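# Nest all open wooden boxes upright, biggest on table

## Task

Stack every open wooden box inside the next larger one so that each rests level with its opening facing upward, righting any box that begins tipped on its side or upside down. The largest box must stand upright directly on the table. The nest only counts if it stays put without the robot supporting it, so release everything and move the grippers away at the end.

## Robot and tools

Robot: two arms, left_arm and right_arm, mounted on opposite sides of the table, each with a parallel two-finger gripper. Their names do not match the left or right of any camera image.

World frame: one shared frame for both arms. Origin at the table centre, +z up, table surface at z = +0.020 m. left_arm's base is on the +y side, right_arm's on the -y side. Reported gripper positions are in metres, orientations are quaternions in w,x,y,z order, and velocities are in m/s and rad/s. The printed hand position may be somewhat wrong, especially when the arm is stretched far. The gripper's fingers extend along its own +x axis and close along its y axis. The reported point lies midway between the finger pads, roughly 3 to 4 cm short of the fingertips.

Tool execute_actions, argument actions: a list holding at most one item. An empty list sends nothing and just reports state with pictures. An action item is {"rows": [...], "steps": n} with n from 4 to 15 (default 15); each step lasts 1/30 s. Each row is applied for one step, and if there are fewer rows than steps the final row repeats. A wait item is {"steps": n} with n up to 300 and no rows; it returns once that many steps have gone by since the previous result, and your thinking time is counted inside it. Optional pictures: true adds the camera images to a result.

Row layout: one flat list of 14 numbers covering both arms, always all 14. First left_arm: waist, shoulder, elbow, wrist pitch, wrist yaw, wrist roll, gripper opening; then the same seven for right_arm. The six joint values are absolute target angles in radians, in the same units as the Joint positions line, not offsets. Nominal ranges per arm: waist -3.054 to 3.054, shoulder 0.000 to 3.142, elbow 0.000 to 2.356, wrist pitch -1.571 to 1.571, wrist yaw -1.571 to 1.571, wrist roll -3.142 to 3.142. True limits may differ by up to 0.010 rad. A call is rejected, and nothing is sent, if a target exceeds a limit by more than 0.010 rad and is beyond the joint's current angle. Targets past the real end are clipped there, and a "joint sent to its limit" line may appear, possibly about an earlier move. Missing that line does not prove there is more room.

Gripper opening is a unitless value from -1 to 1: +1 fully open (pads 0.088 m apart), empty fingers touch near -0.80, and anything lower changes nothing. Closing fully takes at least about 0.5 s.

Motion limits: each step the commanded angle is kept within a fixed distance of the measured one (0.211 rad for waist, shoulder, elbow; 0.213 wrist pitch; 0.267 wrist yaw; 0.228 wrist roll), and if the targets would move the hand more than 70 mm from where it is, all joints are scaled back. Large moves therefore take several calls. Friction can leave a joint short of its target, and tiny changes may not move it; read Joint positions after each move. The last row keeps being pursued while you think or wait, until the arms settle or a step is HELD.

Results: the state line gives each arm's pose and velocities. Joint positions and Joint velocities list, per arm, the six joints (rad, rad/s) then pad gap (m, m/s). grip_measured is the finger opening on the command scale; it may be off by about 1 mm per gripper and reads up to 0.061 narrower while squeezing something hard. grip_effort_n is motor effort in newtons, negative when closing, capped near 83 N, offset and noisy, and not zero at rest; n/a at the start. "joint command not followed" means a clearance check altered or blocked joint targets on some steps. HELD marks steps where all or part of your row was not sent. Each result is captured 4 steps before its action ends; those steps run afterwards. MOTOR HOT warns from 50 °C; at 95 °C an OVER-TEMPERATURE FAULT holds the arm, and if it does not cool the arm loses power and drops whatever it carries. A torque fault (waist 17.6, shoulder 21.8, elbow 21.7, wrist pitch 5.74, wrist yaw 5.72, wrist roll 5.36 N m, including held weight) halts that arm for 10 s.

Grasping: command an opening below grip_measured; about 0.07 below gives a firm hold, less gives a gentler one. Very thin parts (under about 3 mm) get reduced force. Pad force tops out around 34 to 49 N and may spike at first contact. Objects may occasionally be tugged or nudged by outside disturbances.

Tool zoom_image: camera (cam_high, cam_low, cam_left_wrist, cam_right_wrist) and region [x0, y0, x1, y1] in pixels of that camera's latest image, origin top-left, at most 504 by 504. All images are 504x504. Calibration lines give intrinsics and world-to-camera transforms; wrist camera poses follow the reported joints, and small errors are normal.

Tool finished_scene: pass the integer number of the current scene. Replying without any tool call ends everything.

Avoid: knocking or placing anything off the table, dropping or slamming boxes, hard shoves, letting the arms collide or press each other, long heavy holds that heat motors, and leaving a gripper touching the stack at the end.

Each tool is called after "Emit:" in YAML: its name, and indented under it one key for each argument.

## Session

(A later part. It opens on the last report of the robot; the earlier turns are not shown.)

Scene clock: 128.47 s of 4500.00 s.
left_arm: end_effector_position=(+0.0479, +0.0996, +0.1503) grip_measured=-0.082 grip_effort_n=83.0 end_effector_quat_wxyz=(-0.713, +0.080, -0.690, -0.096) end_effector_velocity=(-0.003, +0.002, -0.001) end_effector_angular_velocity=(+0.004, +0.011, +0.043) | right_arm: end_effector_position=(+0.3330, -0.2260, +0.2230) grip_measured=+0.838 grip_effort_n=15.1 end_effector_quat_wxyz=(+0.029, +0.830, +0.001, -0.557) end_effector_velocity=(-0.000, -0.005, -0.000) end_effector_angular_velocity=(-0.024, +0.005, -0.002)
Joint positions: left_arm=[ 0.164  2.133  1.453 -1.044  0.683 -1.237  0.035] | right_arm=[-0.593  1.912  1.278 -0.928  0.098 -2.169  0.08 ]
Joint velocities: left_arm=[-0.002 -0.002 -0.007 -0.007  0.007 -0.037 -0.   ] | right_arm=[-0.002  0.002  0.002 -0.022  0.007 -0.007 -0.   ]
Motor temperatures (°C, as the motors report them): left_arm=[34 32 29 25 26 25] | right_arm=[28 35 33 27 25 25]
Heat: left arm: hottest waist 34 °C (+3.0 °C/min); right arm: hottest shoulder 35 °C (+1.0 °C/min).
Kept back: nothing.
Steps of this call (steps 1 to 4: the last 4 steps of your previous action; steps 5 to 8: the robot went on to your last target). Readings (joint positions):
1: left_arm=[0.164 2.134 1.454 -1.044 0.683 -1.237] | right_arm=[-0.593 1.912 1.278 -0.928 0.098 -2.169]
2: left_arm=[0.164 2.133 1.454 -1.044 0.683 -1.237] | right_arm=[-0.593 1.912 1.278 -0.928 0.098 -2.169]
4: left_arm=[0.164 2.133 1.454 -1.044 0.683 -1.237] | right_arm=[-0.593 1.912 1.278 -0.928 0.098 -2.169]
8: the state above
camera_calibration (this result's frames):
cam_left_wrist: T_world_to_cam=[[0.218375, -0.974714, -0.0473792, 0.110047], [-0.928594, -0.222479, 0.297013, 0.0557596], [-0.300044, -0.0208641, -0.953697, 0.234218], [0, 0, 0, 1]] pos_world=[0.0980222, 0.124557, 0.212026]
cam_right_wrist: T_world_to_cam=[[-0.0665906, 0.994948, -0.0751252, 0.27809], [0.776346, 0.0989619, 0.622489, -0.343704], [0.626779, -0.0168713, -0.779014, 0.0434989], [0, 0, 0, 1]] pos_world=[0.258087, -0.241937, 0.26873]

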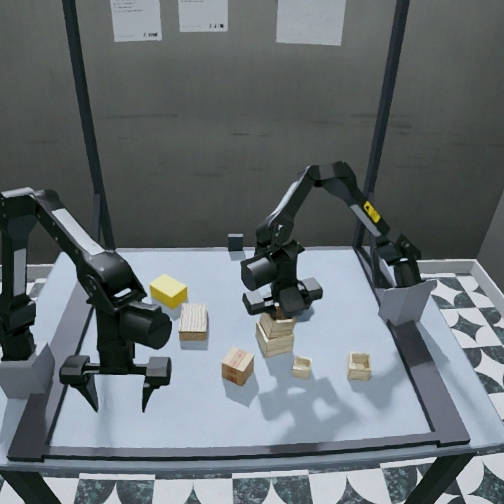

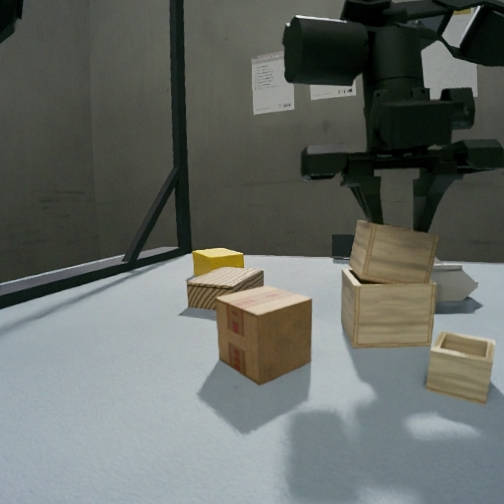

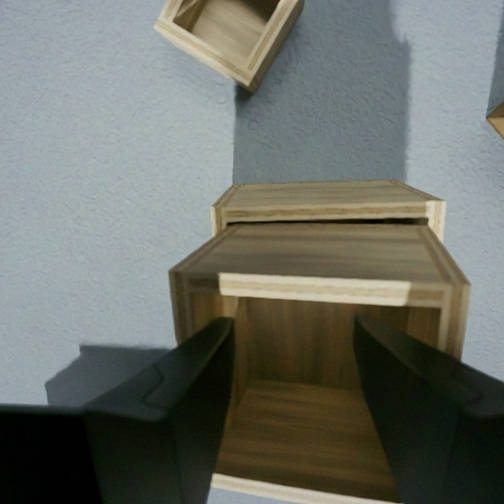

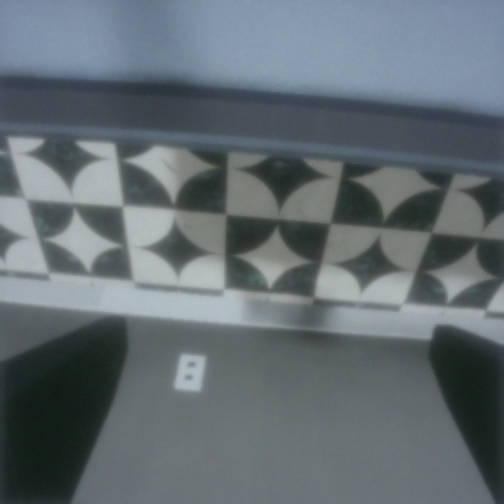

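Emit:
execute_actions:
  actions:
    - {"rows":[[0.13,2.14,1.452,-1.045,0.683,-1.285,0.5,-0.593,1.912,1.278,-0.928,0.098,-2.169,0.84]],"steps":15}

Emit:
execute_actions:
  actions:
    - {"steps":8}
  pictures: true

Emit:
zoom_image:
  camera: "cam_left_wrist"
  region: [160,140,504,340]

Scene clock: 128.97 s of 4500.00 s.
left_arm: end_effector_position=(+0.0386, +0.0976, +0.1419) grip_measured=-0.082 grip_effort_n=83.0 end_effector_quat_wxyz=(-0.711, +0.079, -0.691, -0.109) end_effector_velocity=(+0.002, +0.001, +0.003) end_effector_angular_velocity=(+0.001, -0.007, +0.014) | right_arm: end_effector_position=(+0.3330, -0.2260, +0.2230) grip_measured=+0.838 grip_effort_n=15.1 end_effector_quat_wxyz=(+0.029, +0.830, +0.001, -0.557) end_effector_velocity=(-0.002, -0.005, -0.000) end_effector_angular_velocity=(-0.009, +0.018, -0.018)
Joint positions: left_arm=[ 0.13   2.133  1.453 -1.044  0.683 -1.279  0.035] | right_arm=[-0.593  1.912  1.278 -0.928  0.098 -2.169  0.08 ]
Joint velocities: left_arm=[ 0.007 -0.002  0.002 -0.007 -0.007 -0.007  0.   ] | right_arm=[-0.007 -0.002 -0.002 -0.022 -0.007  0.007  0.   ]
Motor temperatures (°C, as the motors report them): left_arm=[34 32 29 25 26 25] | right_arm=[28 35 33 27 25 25]
Heat: left arm: hottest waist 34 °C (+3.0 °C/min); right arm: hottest shoulder 35 °C (+1.0 °C/min).
Steps of this call (steps 1 to 4: the robot went on to your last target; steps 5 to 15: the first 11 steps of this action). Readings (joint positions):
5: left_arm=[0.163 2.133 1.453 -1.044 0.683 -1.241] | right_arm=[-0.593 1.912 1.278 -0.928 0.098 -2.169]
6: left_arm=[0.160 2.133 1.453 -1.044 0.683 -1.250] | right_arm=[-0.593 1.912 1.278 -0.928 0.098 -2.169]
8: left_arm=[0.148 2.133 1.453 -1.044 0.683 -1.264] | right_arm=[-0.593 1.912 1.278 -0.928 0.098 -2.169]
12: left_arm=[0.131 2.133 1.453 -1.044 0.683 -1.276] | right_arm=[-0.593 1.912 1.278 -0.928 0.098 -2.169]
15: the state above

Scene clock: 129.23 s of 4500.00 s.
left_arm: end_effector_position=(+0.0386, +0.0976, +0.1419) grip_measured=-0.082 grip_effort_n=83.0 end_effector_quat_wxyz=(-0.710, +0.079, -0.691, -0.110) end_effector_velocity=(-0.003, +0.001, -0.000) end_effector_angular_velocity=(+0.002, +0.009, +0.025) | right_arm: end_effector_position=(+0.3330, -0.2260, +0.2230) grip_measured=+0.838 grip_effort_n=14.2 end_effector_quat_wxyz=(+0.029, +0.830, +0.001, -0.557) end_effector_velocity=(-0.001, -0.001, +0.001) end_effector_angular_velocity=(-0.015, -0.004, +0.021)
Joint positions: left_arm=[ 0.13   2.133  1.453 -1.044  0.683 -1.281  0.035] | right_arm=[-0.593  1.912  1.278 -0.928  0.098 -2.169  0.08 ]
Joint velocities: left_arm=[-0.002 -0.002 -0.002 -0.007  0.007 -0.022 -0.   ] | right_arm=[ 0.002 -0.002  0.002 -0.007  0.007 -0.022 -0.   ]
Motor temperatures (°C, as the motors report them): left_arm=[34 32 29 25 26 25] | right_arm=[28 35 33 27 25 25]
Heat: left arm: hottest waist 34 °C (+3.0 °C/min); right arm: hottest shoulder 35 °C (+1.0 °C/min).
Kept back: nothing.
Steps of this call (steps 1 to 4: the last 4 steps of your previous action; steps 5 to 8: the robot went on to your last target). Readings (joint positions):
1: left_arm=[0.130 2.133 1.453 -1.044 0.683 -1.280] | right_arm=[-0.593 1.912 1.278 -0.928 0.098 -2.169]
2: left_arm=[0.130 2.133 1.453 -1.044 0.683 -1.280] | right_arm=[-0.593 1.912 1.278 -0.928 0.098 -2.169]
4: left_arm=[0.130 2.133 1.453 -1.044 0.683 -1.281] | right_arm=[-0.593 1.912 1.278 -0.928 0.098 -2.169]
8: the state above
camera_calibration (this result's frames):
cam_left_wrist: T_world_to_cam=[[0.236458, -0.969231, -0.0684029, 0.111475], [-0.922237, -0.246041, 0.298232, 0.0511152], [-0.305885, -0.00743562, -0.952039, 0.222043], [0, 0, 0, 1]] pos_world=[0.0887008, 0.122272, 0.203774]
cam_right_wrist: T_world_to_cam=[[-0.0665906, 0.994948, -0.0751252, 0.27809], [0.776346, 0.0989619, 0.622489, -0.343704], [0.626779, -0.0168713, -0.779014, 0.0434989], [0, 0, 0, 1]] pos_world=[0.258087, -0.241937, 0.26873]

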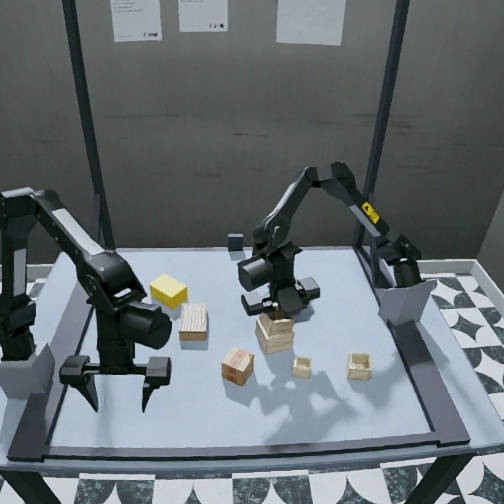

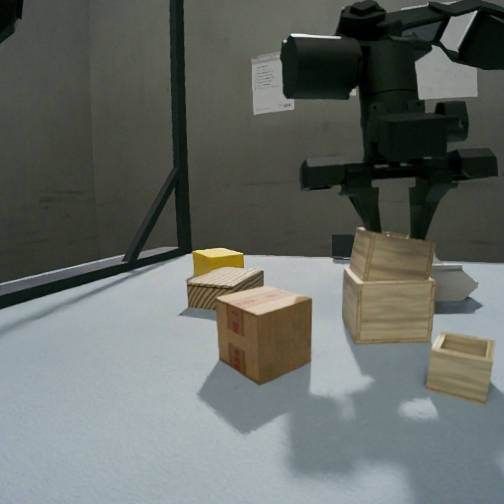

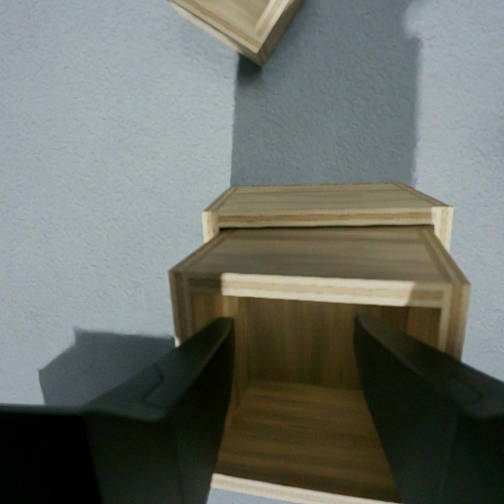

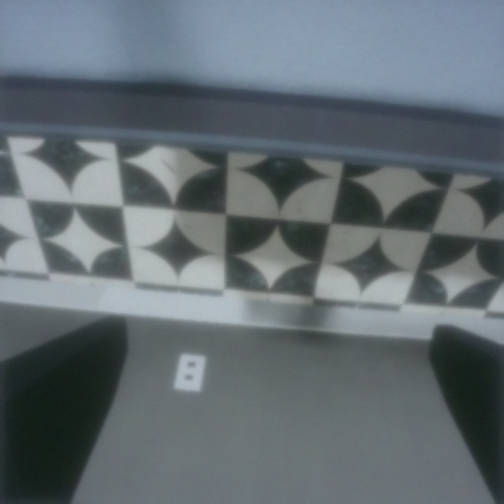

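Region (160, 140, 504, 340) of cam_left_wrist's 504x504 image, scaled by 1.465, with more detail than that image has; it fills the top 293 rows of this view, and the rest is white.

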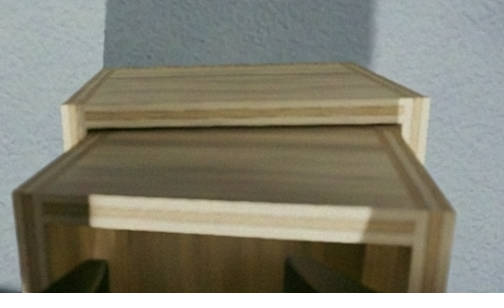

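Emit:
execute_actions:
  actions:
    - {"rows":[[0.12,2.145,1.435,-1.02,0.683,-1.285,0.5,-0.593,1.912,1.278,-0.928,0.098,-2.169,0.84],[0.12,2.145,1.435,-1.02,0.683,-1.285,0.5,-0.593,1.912,1.278,-0.928,0.098,-2.169,0.84],[0.12,2.145,1.435,-1.02,0.683,-1.285,0.5,-0.593,1.912,1.278,-0.928,0.098,-2.169,0.84],[0.12,2.155,1.425,-1.0,0.683,-1.285,0.5,-0.593,1.912,1.278,-0.928,0.098,-2.169,0.84],[0.12,2.155,1.425,-1.0,0.683,-1.285,0.5,-0.593,1.912,1.278,-0.928,0.098,-2.169,0.84],[0.12,2.155,1.425,-1.0,0.683,-1.285,0.5,-0.593,1.912,1.278,-0.928,0.098,-2.169,0.84],[0.11,2.168,1.41,-0.975,0.685,-1.29,0.5,-0.593,1.912,1.278,-0.928,0.098,-2.169,0.84]],"steps":15}

Emit:
execute_actions:
  actions:
    - {"steps":8}
  pictures: true

Scene clock: 129.90 s of 4500.00 s.
left_arm: end_effector_position=(+0.0408, +0.0995, +0.1374) grip_measured=-0.079 grip_effort_n=83.0 end_effector_quat_wxyz=(-0.709, +0.083, -0.692, -0.107) end_effector_velocity=(+0.003, +0.007, -0.003) end_effector_angular_velocity=(-0.018, +0.016, +0.018) | right_arm: end_effector_position=(+0.3330, -0.2260, +0.2230) grip_measured=+0.838 grip_effort_n=15.1 end_effector_quat_wxyz=(+0.029, +0.830, +0.001, -0.557) end_effector_velocity=(-0.001, -0.002, -0.000) end_effector_angular_velocity=(-0.010, +0.011, +0.017)
Joint positions: left_arm=[ 0.13   2.133  1.429 -1.011  0.69  -1.287  0.035] | right_arm=[-0.593  1.912  1.278 -0.928  0.098 -2.169  0.08 ]
Joint velocities: left_arm=[ 0.012 -0.007 -0.046  0.037  0.022 -0.007  0.002] | right_arm=[-0.002 -0.002 -0.002 -0.007 -0.007 -0.022 -0.   ]
Motor temperatures (°C, as the motors report them): left_arm=[34 32 29 25 26 25] | right_arm=[28 35 33 27 25 25]
Heat: left arm: hottest waist 34 °C (+3.0 °C/min); right arm: hottest shoulder 35 °C (+1.0 °C/min).
Steps of this call (steps 1 to 9: the robot went on to your last target; steps 10 to 20: the first 11 steps of this action). Readings (joint positions):
10: left_arm=[0.129 2.133 1.453 -1.043 0.683 -1.282] | right_arm=[-0.593 1.912 1.278 -0.928 0.098 -2.169]
11: left_arm=[0.128 2.133 1.450 -1.038 0.683 -1.282] | right_arm=[-0.593 1.912 1.278 -0.928 0.098 -2.169]
13: left_arm=[0.127 2.133 1.446 -1.033 0.683 -1.283] | right_arm=[-0.593 1.912 1.278 -0.928 0.098 -2.169]
17: left_arm=[0.128 2.133 1.435 -1.019 0.685 -1.286] | right_arm=[-0.593 1.912 1.278 -0.928 0.098 -2.169]
20: the state above

Scene clock: 130.17 s of 4500.00 s.
left_arm: end_effector_position=(+0.0414, +0.0998, +0.1370) grip_measured=-0.078 grip_effort_n=83.0 end_effector_quat_wxyz=(-0.708, +0.085, -0.693, -0.107) end_effector_velocity=(+0.000, -0.002, -0.001) end_effector_angular_velocity=(-0.013, +0.000, -0.006) | right_arm: end_effector_position=(+0.3330, -0.2260, +0.2230) grip_measured=+0.838 grip_effort_n=14.7 end_effector_quat_wxyz=(+0.029, +0.830, +0.001, -0.557) end_effector_velocity=(-0.003, -0.001, +0.001) end_effector_angular_velocity=(-0.002, +0.008, +0.010)
Joint positions: left_arm=[ 0.131  2.133  1.424 -1.005  0.693 -1.289  0.035] | right_arm=[-0.593  1.912  1.278 -0.928  0.098 -2.169  0.08 ]
Joint velocities: left_arm=[-0.002 -0.002 -0.007  0.022  0.007 -0.007 -0.   ] | right_arm=[ 0.002 -0.007 -0.002 -0.007 -0.007 -0.007 -0.   ]
Motor temperatures (°C, as the motors report them): left_arm=[34 32 29 25 26 25] | right_arm=[28 35 33 27 25 25]
Heat: left arm: hottest waist 34 °C (+3.0 °C/min); right arm: hottest shoulder 35 °C (+1.0 °C/min).
Kept back: nothing.
Steps of this call (steps 1 to 4: the last 4 steps of your previous action; steps 5 to 8: the robot went on to your last target). Readings (joint positions):
1: left_arm=[0.130 2.133 1.427 -1.009 0.691 -1.288] | right_arm=[-0.593 1.912 1.278 -0.928 0.098 -2.169]
2: left_arm=[0.131 2.133 1.427 -1.008 0.692 -1.288] | right_arm=[-0.593 1.912 1.278 -0.928 0.098 -2.169]
4: left_arm=[0.131 2.133 1.426 -1.006 0.693 -1.289] | right_arm=[-0.593 1.912 1.278 -0.928 0.098 -2.169]
8: the state above
camera_calibration (this result's frames):
cam_left_wrist: T_world_to_cam=[[0.238768, -0.969393, -0.0571664, 0.111002], [-0.920242, -0.244673, 0.305432, 0.0544248], [-0.310071, -0.0203204, -0.950496, 0.219493], [0, 0, 0, 1]] pos_world=[0.0916385, 0.125381, 0.198349]
cam_right_wrist: T_world_to_cam=[[-0.0665906, 0.994948, -0.0751252, 0.27809], [0.776346, 0.0989619, 0.622489, -0.343704], [0.626779, -0.0168713, -0.779014, 0.0434989], [0, 0, 0, 1]] pos_world=[0.258087, -0.241937, 0.26873]

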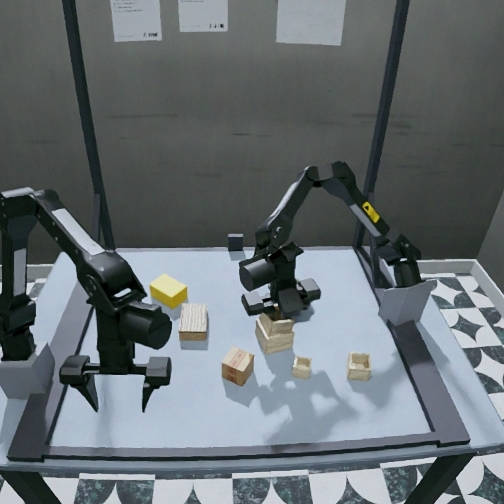

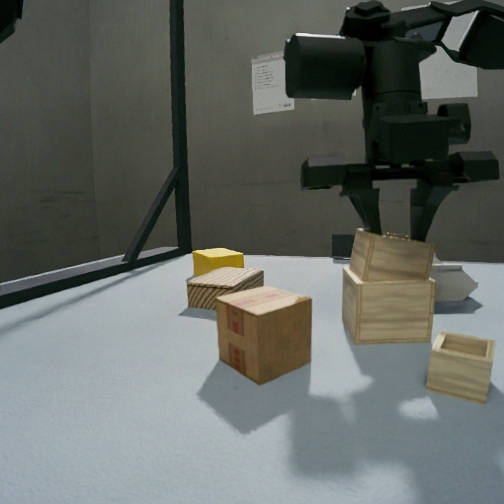

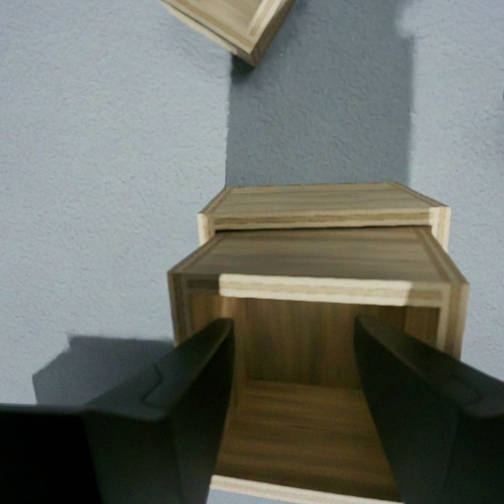

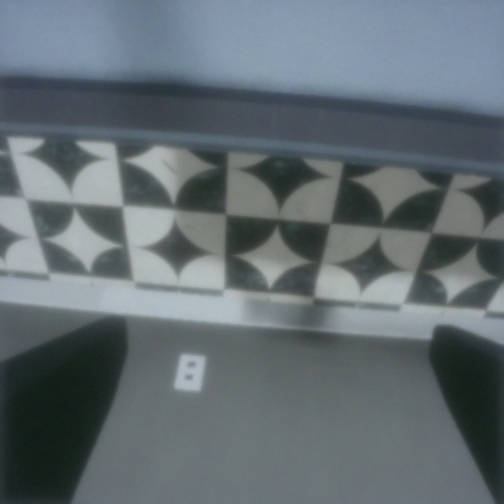

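Emit:
execute_actions:
  actions:
    - {"rows":[[0.13,2.133,1.43,-1.015,0.69,-1.289,-0.2,-0.593,1.912,1.278,-0.928,0.098,-2.169,0.84]],"steps":15}

Emit:
execute_actions:
  actions:
    - {"steps":8}
  pictures: true

Scene clock: 130.63 s of 4500.00 s.
left_arm: end_effector_position=(+0.0400, +0.0985, +0.1389) grip_measured=-0.159 grip_effort_n=-18.4 end_effector_quat_wxyz=(-0.709, +0.085, -0.693, -0.105) end_effector_velocity=(-0.002, +0.003, -0.003) end_effector_angular_velocity=(+0.031, -0.026, -0.004) | right_arm: end_effector_position=(+0.3330, -0.2260, +0.2230) grip_measured=+0.838 grip_effort_n=15.1 end_effector_quat_wxyz=(+0.029, +0.830, +0.001, -0.557) end_effector_velocity=(-0.002, -0.003, +0.000) end_effector_angular_velocity=(-0.012, +0.015, +0.002)
Joint positions: left_arm=[ 0.131  2.129  1.429 -1.011  0.694 -1.289  0.031] | right_arm=[-0.593  1.912  1.278 -0.928  0.098 -2.169  0.08 ]
Joint velocities: left_arm=[-0.017 -0.007 -0.002 -0.007 -0.037 -0.007 -0.014] | right_arm=[-0.002 -0.002  0.002 -0.022 -0.007 -0.007 -0.   ]
Motor temperatures (°C, as the motors report them): left_arm=[34 32 29 25 26 25] | right_arm=[28 35 33 27 25 25]
Heat: left arm: hottest waist 34 °C (+3.0 °C/min); right arm: hottest shoulder 35 °C (+1.0 °C/min).
Steps of this call (steps 1 to 3: the robot went on to your last target; steps 4 to 14: the first 11 steps of this action). Readings (joint positions):
4: left_arm=[0.131 2.131 1.424 -1.005 0.694 -1.289] | right_arm=[-0.593 1.912 1.278 -0.928 0.098 -2.169]
5: left_arm=[0.132 2.129 1.424 -1.005 0.694 -1.289] | right_arm=[-0.593 1.912 1.278 -0.928 0.098 -2.169]
7: left_arm=[0.133 2.129 1.426 -1.007 0.695 -1.289] | right_arm=[-0.593 1.912 1.278 -0.928 0.098 -2.169]
11: left_arm=[0.133 2.129 1.429 -1.011 0.695 -1.289] | right_arm=[-0.593 1.912 1.278 -0.928 0.098 -2.169]
14: the state above

Scene clock: 130.90 s of 4500.00 s.
left_arm: end_effector_position=(+0.0394, +0.0988, +0.1386) grip_measured=-0.192 grip_effort_n=-18.4 end_effector_quat_wxyz=(-0.708, +0.084, -0.693, -0.106) end_effector_velocity=(+0.002, +0.003, +0.001) end_effector_angular_velocity=(+0.015, -0.016, -0.001) | right_arm: end_effector_position=(+0.3330, -0.2260, +0.2230) grip_measured=+0.838 grip_effort_n=14.7 end_effector_quat_wxyz=(+0.029, +0.830, +0.001, -0.557) end_effector_velocity=(+0.002, -0.000, -0.001) end_effector_angular_velocity=(+0.005, +0.005, +0.002)
Joint positions: left_arm=[ 0.13   2.129  1.429 -1.013  0.693 -1.289  0.03 ] | right_arm=[-0.593  1.912  1.278 -0.928  0.098 -2.169  0.08 ]
Joint velocities: left_arm=[ 0.002 -0.002 -0.002 -0.007 -0.022  0.007 -0.002] | right_arm=[-0.007  0.002 -0.002  0.007 -0.007 -0.007 -0.   ]
Motor temperatures (°C, as the motors report them): left_arm=[34 32 29 25 26 25] | right_arm=[28 35 33 27 25 25]
Heat: left arm: hottest waist 34 °C (+3.0 °C/min); right arm: hottest shoulder 35 °C (+1.0 °C/min).
Kept back: nothing.
Steps of this call (steps 1 to 4: the last 4 steps of your previous action; steps 5 to 8: the robot went on to your last target). Readings (joint positions):
1: left_arm=[0.131 2.129 1.429 -1.011 0.693 -1.289] | right_arm=[-0.593 1.912 1.278 -0.928 0.098 -2.169]
2: left_arm=[0.130 2.129 1.429 -1.012 0.693 -1.289] | right_arm=[-0.593 1.912 1.278 -0.928 0.098 -2.169]
4: left_arm=[0.130 2.129 1.429 -1.012 0.693 -1.289] | right_arm=[-0.593 1.912 1.278 -0.928 0.098 -2.169]
8: the state above
camera_calibration (this result's frames):
cam_left_wrist: T_world_to_cam=[[0.236688, -0.969914, -0.0569715, 0.110636], [-0.920732, -0.242635, 0.305582, 0.0516906], [-0.310212, -0.0198721, -0.95046, 0.220342], [0, 0, 0, 1]] pos_world=[0.0897596, 0.124228, 0.199934]
cam_right_wrist: T_world_to_cam=[[-0.0665906, 0.994948, -0.0751252, 0.27809], [0.776346, 0.0989619, 0.622489, -0.343704], [0.626779, -0.0168713, -0.779014, 0.0434989], [0, 0, 0, 1]] pos_world=[0.258087, -0.241937, 0.26873]

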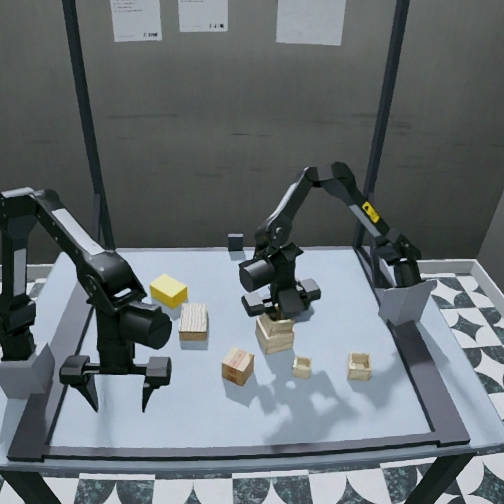

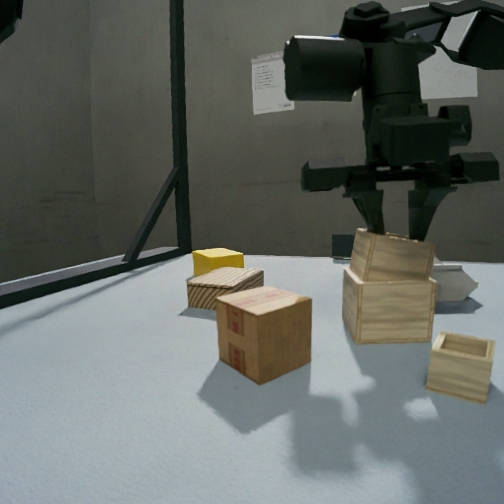

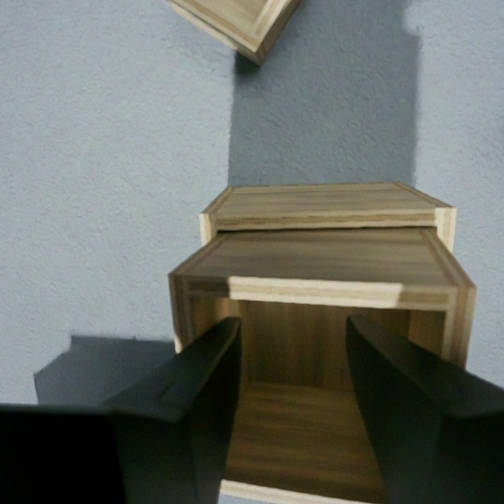

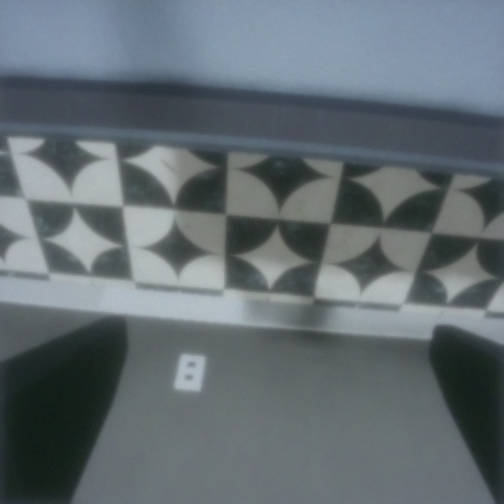

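Emit:
zoom_image:
  camera: "cam_high"
  region: [230,290,330,370]

Emit:
zoom_image:
  camera: "cam_low"
  region: [320,210,460,350]

Region (230, 290, 330, 370) of cam_high's 504x504 image, scaled by 5.040, with more detail than that image has; it fills the top 403 rows of this view, and the rest is white.

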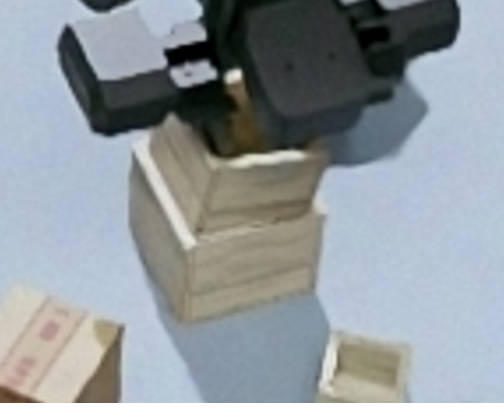

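Region (320, 210, 460, 350) of cam_low's 504x504 image, scaled by 3.600, with more detail than that image has.

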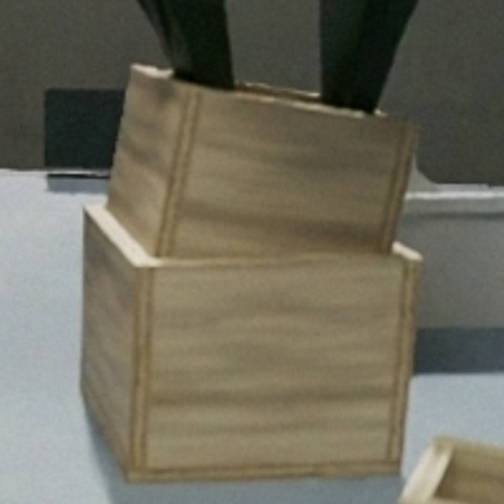

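Emit:
execute_actions:
  actions:
    - {"rows":[[0.13,2.16,1.46,-1.013,0.693,-1.289,-0.2,-0.593,1.912,1.278,-0.928,0.098,-2.169,0.84]],"steps":15}

Emit:
execute_actions:
  actions:
    - {"steps":8}
  pictures: true

Scene clock: 133.33 s of 4500.00 s.
left_arm: end_effector_position=(+0.0425, +0.0950, +0.1377) grip_measured=-0.197 grip_effort_n=-17.9 end_effector_quat_wxyz=(-0.709, +0.084, -0.693, -0.105) end_effector_velocity=(+0.006, -0.002, +0.001) end_effector_angular_velocity=(+0.002, -0.025, +0.015) | right_arm: end_effector_position=(+0.3330, -0.2260, +0.2230) grip_measured=+0.838 grip_effort_n=15.6 end_effector_quat_wxyz=(+0.029, +0.830, +0.001, -0.557) end_effector_velocity=(-0.002, -0.002, +0.001) end_effector_angular_velocity=(-0.000, +0.008, +0.005)
Joint positions: left_arm=[ 0.13   2.147  1.451 -1.015  0.693 -1.289  0.029] | right_arm=[-0.593  1.912  1.278 -0.928  0.098 -2.169  0.08 ]
Joint velocities: left_arm=[ 0.002  0.007  0.012  0.007 -0.022 -0.022 -0.   ] | right_arm=[-0.002 -0.007 -0.002 -0.007 -0.007 -0.007  0.   ]
Motor temperatures (°C, as the motors report them): left_arm=[35 32 29 25 26 25] | right_arm=[28 35 33 27 25 25]
Heat: left arm: hottest waist 35 °C (+3.0 °C/min); right arm: hottest shoulder 35 °C (+1.0 °C/min).
Steps of this call (steps 1 to 15: the robot went on to your last target; steps 16 to 62: nothing new was sent; steps 63 to 73: the first 11 steps of this action). Readings (joint positions):
63: left_arm=[0.130 2.130 1.430 -1.014 0.693 -1.289] | right_arm=[-0.593 1.912 1.278 -0.928 0.098 -2.169]
64: left_arm=[0.130 2.133 1.434 -1.015 0.693 -1.289] | right_arm=[-0.593 1.912 1.278 -0.928 0.098 -2.169]
66: left_arm=[0.130 2.140 1.442 -1.015 0.693 -1.289] | right_arm=[-0.593 1.912 1.278 -0.928 0.098 -2.169]
70: left_arm=[0.130 2.145 1.449 -1.015 0.693 -1.289] | right_arm=[-0.593 1.912 1.278 -0.928 0.098 -2.169]
73: the state above

Scene clock: 133.60 s of 4500.00 s.
left_arm: end_effector_position=(+0.0427, +0.0947, +0.1377) grip_measured=-0.197 grip_effort_n=-18.4 end_effector_quat_wxyz=(-0.709, +0.084, -0.693, -0.105) end_effector_velocity=(-0.006, +0.001, -0.001) end_effector_angular_velocity=(+0.011, +0.014, +0.028) | right_arm: end_effector_position=(+0.3330, -0.2260, +0.2230) grip_measured=+0.838 grip_effort_n=14.7 end_effector_quat_wxyz=(+0.029, +0.830, +0.001, -0.557) end_effector_velocity=(+0.003, -0.001, +0.001) end_effector_angular_velocity=(+0.002, -0.010, +0.000)
Joint positions: left_arm=[ 0.13   2.148  1.452 -1.015  0.693 -1.289  0.029] | right_arm=[-0.593  1.912  1.278 -0.928  0.098 -2.169  0.08 ]
Joint velocities: left_arm=[-0.007 -0.002  0.002 -0.022  0.007 -0.022 -0.   ] | right_arm=[-0.007 -0.002 -0.002  0.007  0.007 -0.007 -0.   ]
Motor temperatures (°C, as the motors report them): left_arm=[35 32 29 25 26 25] | right_arm=[28 35 33 27 25 25]
Heat: left arm: hottest waist 35 °C (+3.0 °C/min); right arm: hottest shoulder 35 °C (+1.0 °C/min).
Kept back: nothing.
Steps of this call (steps 1 to 4: the last 4 steps of your previous action; steps 5 to 8: the robot went on to your last target). Readings (joint positions):
1: left_arm=[0.130 2.147 1.451 -1.015 0.693 -1.289] | right_arm=[-0.593 1.912 1.278 -0.928 0.098 -2.169]
2: left_arm=[0.130 2.147 1.451 -1.015 0.693 -1.289] | right_arm=[-0.593 1.912 1.278 -0.928 0.098 -2.169]
4: left_arm=[0.130 2.148 1.452 -1.015 0.693 -1.289] | right_arm=[-0.593 1.912 1.278 -0.928 0.098 -2.169]
8: the state above
camera_calibration (this result's frames):
cam_left_wrist: T_world_to_cam=[[0.235263, -0.970355, -0.0553364, 0.105708], [-0.921365, -0.240786, 0.305135, 0.0539366], [-0.309414, -0.020802, -0.9507, 0.220548], [0, 0, 0, 1]] pos_world=[0.0930667, 0.12015, 0.199066]
cam_right_wrist: T_world_to_cam=[[-0.0665906, 0.994948, -0.0751252, 0.27809], [0.776346, 0.0989619, 0.622489, -0.343704], [0.626779, -0.0168713, -0.779014, 0.0434989], [0, 0, 0, 1]] pos_world=[0.258087, -0.241937, 0.26873]

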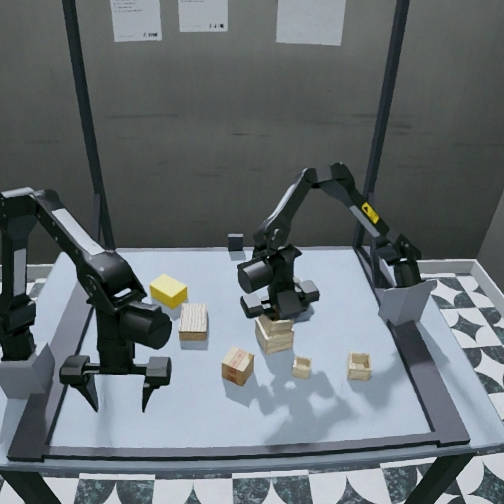

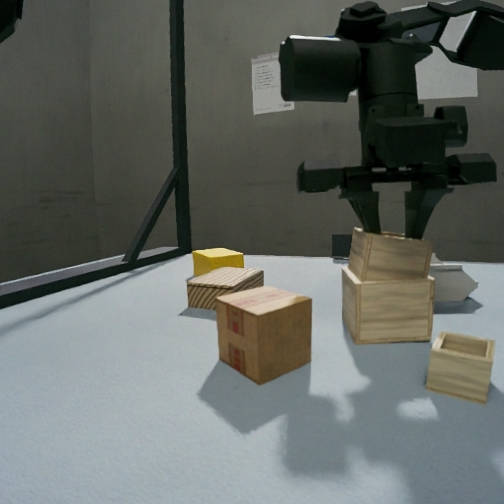

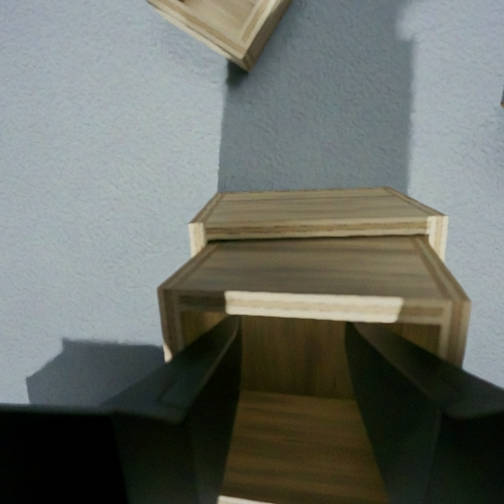

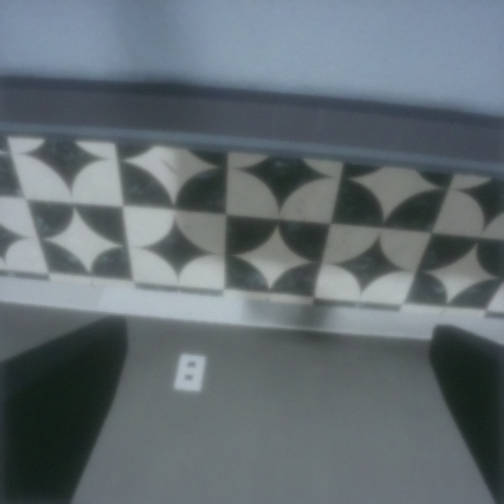

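Emit:
execute_actions:
  actions:
    - {"rows":[[0.115,2.185,1.485,-1.013,0.693,-1.289,-0.2,-0.593,1.912,1.278,-0.928,0.098,-2.169,0.84]],"steps":15}

Emit:
execute_actions:
  actions:
    - {"steps":8}
  pictures: true

Scene clock: 134.03 s of 4500.00 s.
left_arm: end_effector_position=(+0.0447, +0.0898, +0.1354) grip_measured=-0.198 grip_effort_n=-13.3 end_effector_quat_wxyz=(-0.709, +0.081, -0.693, -0.103) end_effector_velocity=(-0.003, -0.001, +0.001) end_effector_angular_velocity=(+0.005, +0.011, +0.014) | right_arm: end_effector_position=(+0.3330, -0.2260, +0.2230) grip_measured=+0.838 grip_effort_n=15.1 end_effector_quat_wxyz=(+0.029, +0.830, +0.001, -0.557) end_effector_velocity=(+0.000, -0.003, +0.000) end_effector_angular_velocity=(-0.012, -0.002, +0.001)
Joint positions: left_arm=[ 0.124  2.167  1.477 -1.016  0.693 -1.289  0.029] | right_arm=[-0.593  1.912  1.278 -0.928  0.098 -2.169  0.08 ]
Joint velocities: left_arm=[-0.002  0.002  0.012 -0.022  0.007 -0.007 -0.   ] | right_arm=[-0.002 -0.002 -0.002 -0.007  0.007 -0.007  0.   ]
Motor temperatures (°C, as the motors report them): left_arm=[35 32 29 25 26 25] | right_arm=[28 35 33 27 25 25]
Heat: left arm: hottest waist 35 °C (+3.0 °C/min); right arm: hottest shoulder 35 °C (+1.0 °C/min).
Steps of this call (steps 1 to 2: the robot went on to your last target; steps 3 to 13: the first 11 steps of this action). Readings (joint positions):
3: left_arm=[0.129 2.150 1.454 -1.016 0.693 -1.289] | right_arm=[-0.593 1.912 1.278 -0.928 0.098 -2.169]
4: left_arm=[0.128 2.154 1.459 -1.016 0.693 -1.289] | right_arm=[-0.593 1.912 1.278 -0.928 0.098 -2.169]
6: left_arm=[0.125 2.163 1.469 -1.015 0.693 -1.289] | right_arm=[-0.593 1.912 1.278 -0.928 0.098 -2.169]
10: left_arm=[0.124 2.167 1.475 -1.016 0.693 -1.289] | right_arm=[-0.593 1.912 1.278 -0.928 0.098 -2.169]
13: the state above

Scene clock: 134.30 s of 4500.00 s.
left_arm: end_effector_position=(+0.0448, +0.0897, +0.1354) grip_measured=-0.198 grip_effort_n=-13.3 end_effector_quat_wxyz=(-0.709, +0.081, -0.693, -0.103) end_effector_velocity=(+0.001, +0.006, +0.001) end_effector_angular_velocity=(+0.024, -0.011, +0.023) | right_arm: end_effector_position=(+0.3330, -0.2260, +0.2230) grip_measured=+0.838 grip_effort_n=14.7 end_effector_quat_wxyz=(+0.029, +0.830, +0.001, -0.557) end_effector_velocity=(-0.001, -0.004, +0.003) end_effector_angular_velocity=(-0.021, +0.001, +0.014)
Joint positions: left_arm=[ 0.124  2.168  1.478 -1.017  0.693 -1.289  0.029] | right_arm=[-0.593  1.912  1.278 -0.928  0.098 -2.169  0.08 ]
Joint velocities: left_arm=[ 0.002 -0.002 -0.002 -0.022 -0.022 -0.007  0.   ] | right_arm=[-0.002 -0.007  0.002 -0.022  0.007 -0.022 -0.   ]
Motor temperatures (°C, as the motors report them): left_arm=[35 32 29 25 26 25] | right_arm=[28 35 33 27 25 25]
Heat: left arm: hottest waist 35 °C (+3.0 °C/min); right arm: hottest shoulder 35 °C (+1.0 °C/min).
Kept back: nothing.
Steps of this call (steps 1 to 4: the last 4 steps of your previous action; steps 5 to 8: the robot went on to your last target). Readings (joint positions):
1: left_arm=[0.124 2.168 1.477 -1.016 0.693 -1.289] | right_arm=[-0.593 1.912 1.278 -0.928 0.098 -2.169]
2: left_arm=[0.124 2.168 1.477 -1.017 0.693 -1.289] | right_arm=[-0.593 1.912 1.278 -0.928 0.098 -2.169]
4: left_arm=[0.124 2.168 1.477 -1.017 0.693 -1.289] | right_arm=[-0.593 1.912 1.278 -0.928 0.098 -2.169]
8: the state above
camera_calibration (this result's frames):
cam_left_wrist: T_world_to_cam=[[0.228918, -0.971794, -0.0566786, 0.10091], [-0.922904, -0.235182, 0.304858, 0.0549287], [-0.309589, -0.0174786, -0.95071, 0.218571], [0, 0, 0, 1]] pos_world=[0.0952609, 0.114802, 0.196771]
cam_right_wrist: T_world_to_cam=[[-0.0665906, 0.994948, -0.0751252, 0.27809], [0.776346, 0.0989619, 0.622489, -0.343704], [0.626779, -0.0168713, -0.779014, 0.0434989], [0, 0, 0, 1]] pos_world=[0.258087, -0.241937, 0.26873]

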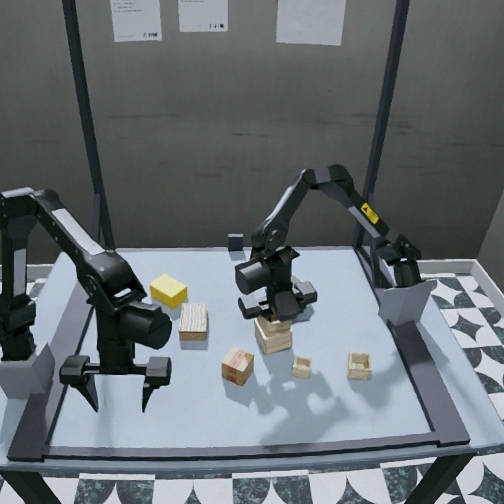

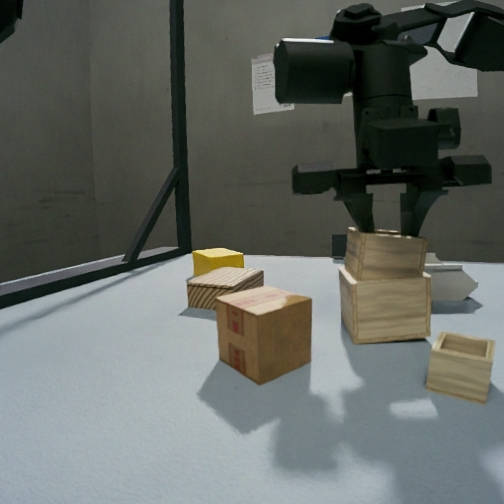

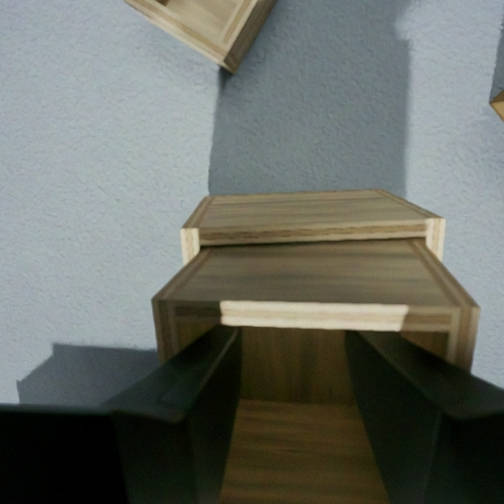

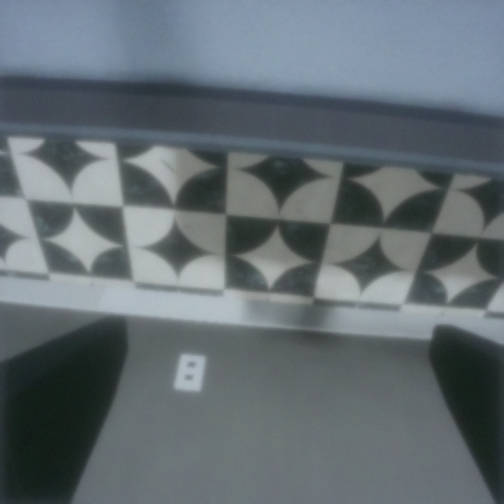

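Emit:
execute_actions:
  actions:
    - {"rows":[[0.12,2.168,1.47,-1.017,0.693,-1.289,-0.35,-0.593,1.912,1.278,-0.928,0.098,-2.169,0.84],[0.12,2.168,1.47,-1.017,0.693,-1.289,-0.35,-0.593,1.912,1.278,-0.928,0.098,-2.169,0.84],[0.12,2.168,1.47,-1.017,0.693,-1.289,-0.35,-0.593,1.912,1.278,-0.928,0.098,-2.169,0.84],[0.12,2.168,1.47,-1.017,0.693,-1.289,-0.35,-0.593,1.912,1.278,-0.928,0.098,-2.169,0.84],[0.14,2.13,1.53,-1.11,0.693,-1.289,-0.35,-0.593,1.912,1.278,-0.928,0.098,-2.169,0.84],[0.14,2.13,1.53,-1.11,0.693,-1.289,-0.35,-0.593,1.912,1.278,-0.928,0.098,-2.169,0.84],[0.14,2.13,1.53,-1.11,0.693,-1.289,-0.35,-0.593,1.912,1.278,-0.928,0.098,-2.169,0.84],[0.14,2.13,1.53,-1.11,0.693,-1.289,-0.35,-0.593,1.912,1.278,-0.928,0.098,-2.169,0.84],[0.10,2.06,1.62,-1.27,0.69,-1.289,-0.35,-0.593,1.912,1.278,-0.928,0.098,-2.169,0.84]],"steps":15}

Emit:
execute_actions:
  actions:
    - {"steps":15}
  pictures: true

Scene clock: 135.03 s of 4500.00 s.
left_arm: end_effector_position=(+0.0226, +0.0889, +0.1570) grip_measured=-0.338 grip_effort_n=-18.8 end_effector_quat_wxyz=(+0.702, -0.079, +0.696, +0.129) end_effector_velocity=(-0.199, -0.077, +0.168) end_effector_angular_velocity=(-0.024, -0.038, -0.216) | right_arm: end_effector_position=(+0.3330, -0.2260, +0.2230) grip_measured=+0.838 grip_effort_n=14.7 end_effector_quat_wxyz=(+0.029, +0.830, +0.001, -0.557) end_effector_velocity=(+0.001, -0.002, +0.000) end_effector_angular_velocity=(-0.012, -0.002, +0.001)
Joint positions: left_arm=[ 0.122  2.136  1.549 -1.175  0.691 -1.289  0.022] | right_arm=[-0.593  1.912  1.278 -0.928  0.098 -2.169  0.08 ]
Joint velocities: left_arm=[-0.129 -0.442  0.452 -0.725 -0.007  0.007 -0.003] | right_arm=[-0.002  0.002  0.002 -0.007  0.007 -0.007 -0.   ]
Motor temperatures (°C, as the motors report them): left_arm=[35 32 29 25 26 25] | right_arm=[28 35 33 27 25 25]
Heat: left arm: hottest waist 35 °C (+3.0 °C/min); right arm: hottest shoulder 35 °C (+1.0 °C/min).
Steps of this call (steps 1 to 11: the robot went on to your last target; steps 12 to 22: the first 11 steps of this action). Readings (joint positions):
12: left_arm=[0.124 2.168 1.478 -1.017 0.693 -1.289] | right_arm=[-0.593 1.912 1.278 -0.928 0.098 -2.169]
13: left_arm=[0.123 2.168 1.478 -1.016 0.693 -1.289] | right_arm=[-0.593 1.912 1.278 -0.928 0.098 -2.169]
15: left_arm=[0.122 2.168 1.477 -1.016 0.693 -1.289] | right_arm=[-0.593 1.912 1.278 -0.928 0.098 -2.169]
19: left_arm=[0.125 2.163 1.499 -1.074 0.693 -1.289] | right_arm=[-0.593 1.912 1.278 -0.928 0.098 -2.169]
22: the state above

Scene clock: 135.53 s of 4500.00 s.
left_arm: end_effector_position=(-0.0093, +0.0767, +0.1824) grip_measured=-0.347 grip_effort_n=-18.4 end_effector_quat_wxyz=(+0.708, -0.069, +0.695, +0.106) end_effector_velocity=(-0.005, +0.010, +0.000) end_effector_angular_velocity=(+0.046, -0.000, +0.017) | right_arm: end_effector_position=(+0.3330, -0.2260, +0.2230) grip_measured=+0.838 grip_effort_n=14.7 end_effector_quat_wxyz=(+0.029, +0.830, +0.001, -0.557) end_effector_velocity=(+0.003, +0.003, +0.001) end_effector_angular_velocity=(+0.027, -0.005, -0.007)
Joint positions: left_arm=[ 0.099  2.063  1.614 -1.267  0.691 -1.289  0.022] | right_arm=[-0.593  1.912  1.278 -0.928  0.098 -2.169  0.08 ]
Joint velocities: left_arm=[-0.007 -0.007 -0.002 -0.051 -0.022  0.007 -0.   ] | right_arm=[-0.007 -0.002 -0.002  0.022 -0.007  0.007 -0.   ]
Motor temperatures (°C, as the motors report them): left_arm=[35 32 29 25 26 25] | right_arm=[28 35 33 27 25 25]
Heat: left arm: hottest waist 35 °C (+3.0 °C/min); right arm: hottest shoulder 35 °C (+1.0 °C/min).
Kept back: nothing.
Steps of this call (steps 1 to 4: the last 4 steps of your previous action; steps 5 to 15: the robot went on to your last target). Readings (joint positions):
1: left_arm=[0.117 2.120 1.564 -1.197 0.691 -1.289] | right_arm=[-0.593 1.912 1.278 -0.928 0.098 -2.169]
2: left_arm=[0.112 2.103 1.579 -1.212 0.691 -1.289] | right_arm=[-0.593 1.912 1.278 -0.928 0.098 -2.169]
4: left_arm=[0.104 2.077 1.601 -1.235 0.691 -1.289] | right_arm=[-0.593 1.912 1.278 -0.928 0.098 -2.169]
8: left_arm=[0.099 2.063 1.614 -1.257 0.691 -1.289] | right_arm=[-0.593 1.912 1.278 -0.928 0.098 -2.169]
15: the state above
camera_calibration (this result's frames):
cam_left_wrist: T_world_to_cam=[[0.216174, -0.97311, -0.0795332, 0.107451], [-0.923745, -0.230225, 0.30609, -0.012964], [-0.31617, 0.00729976, -0.948675, 0.243939], [0, 0, 0, 1]] pos_world=[0.0419225, 0.0997963, 0.243933]
cam_right_wrist: T_world_to_cam=[[-0.0665906, 0.994948, -0.0751252, 0.27809], [0.776346, 0.0989619, 0.622489, -0.343704], [0.626779, -0.0168713, -0.779014, 0.0434989], [0, 0, 0, 1]] pos_world=[0.258087, -0.241937, 0.26873]

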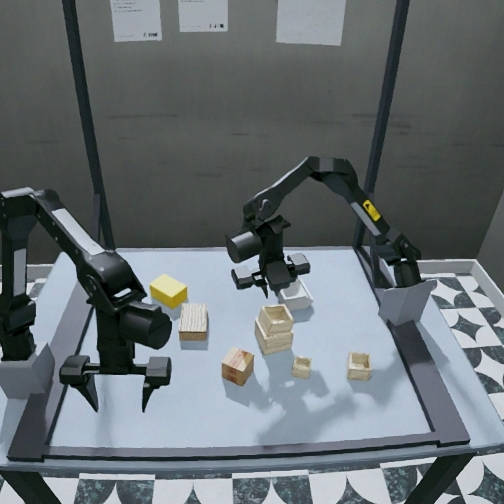

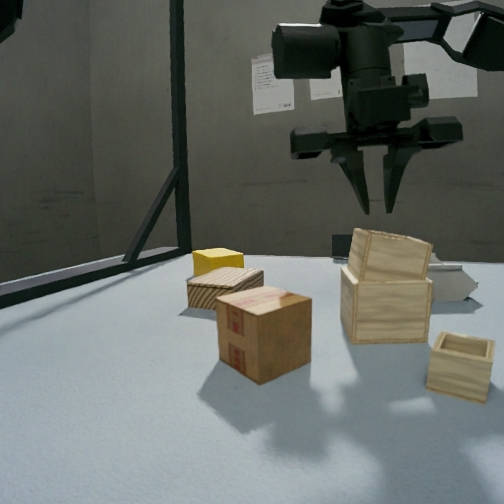

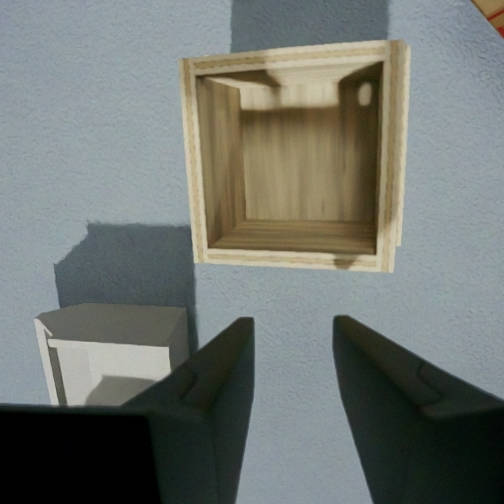

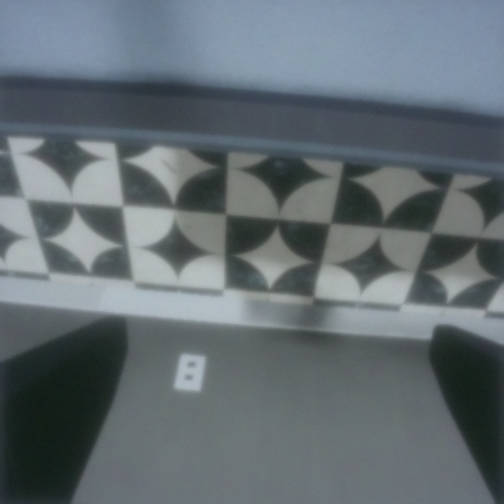

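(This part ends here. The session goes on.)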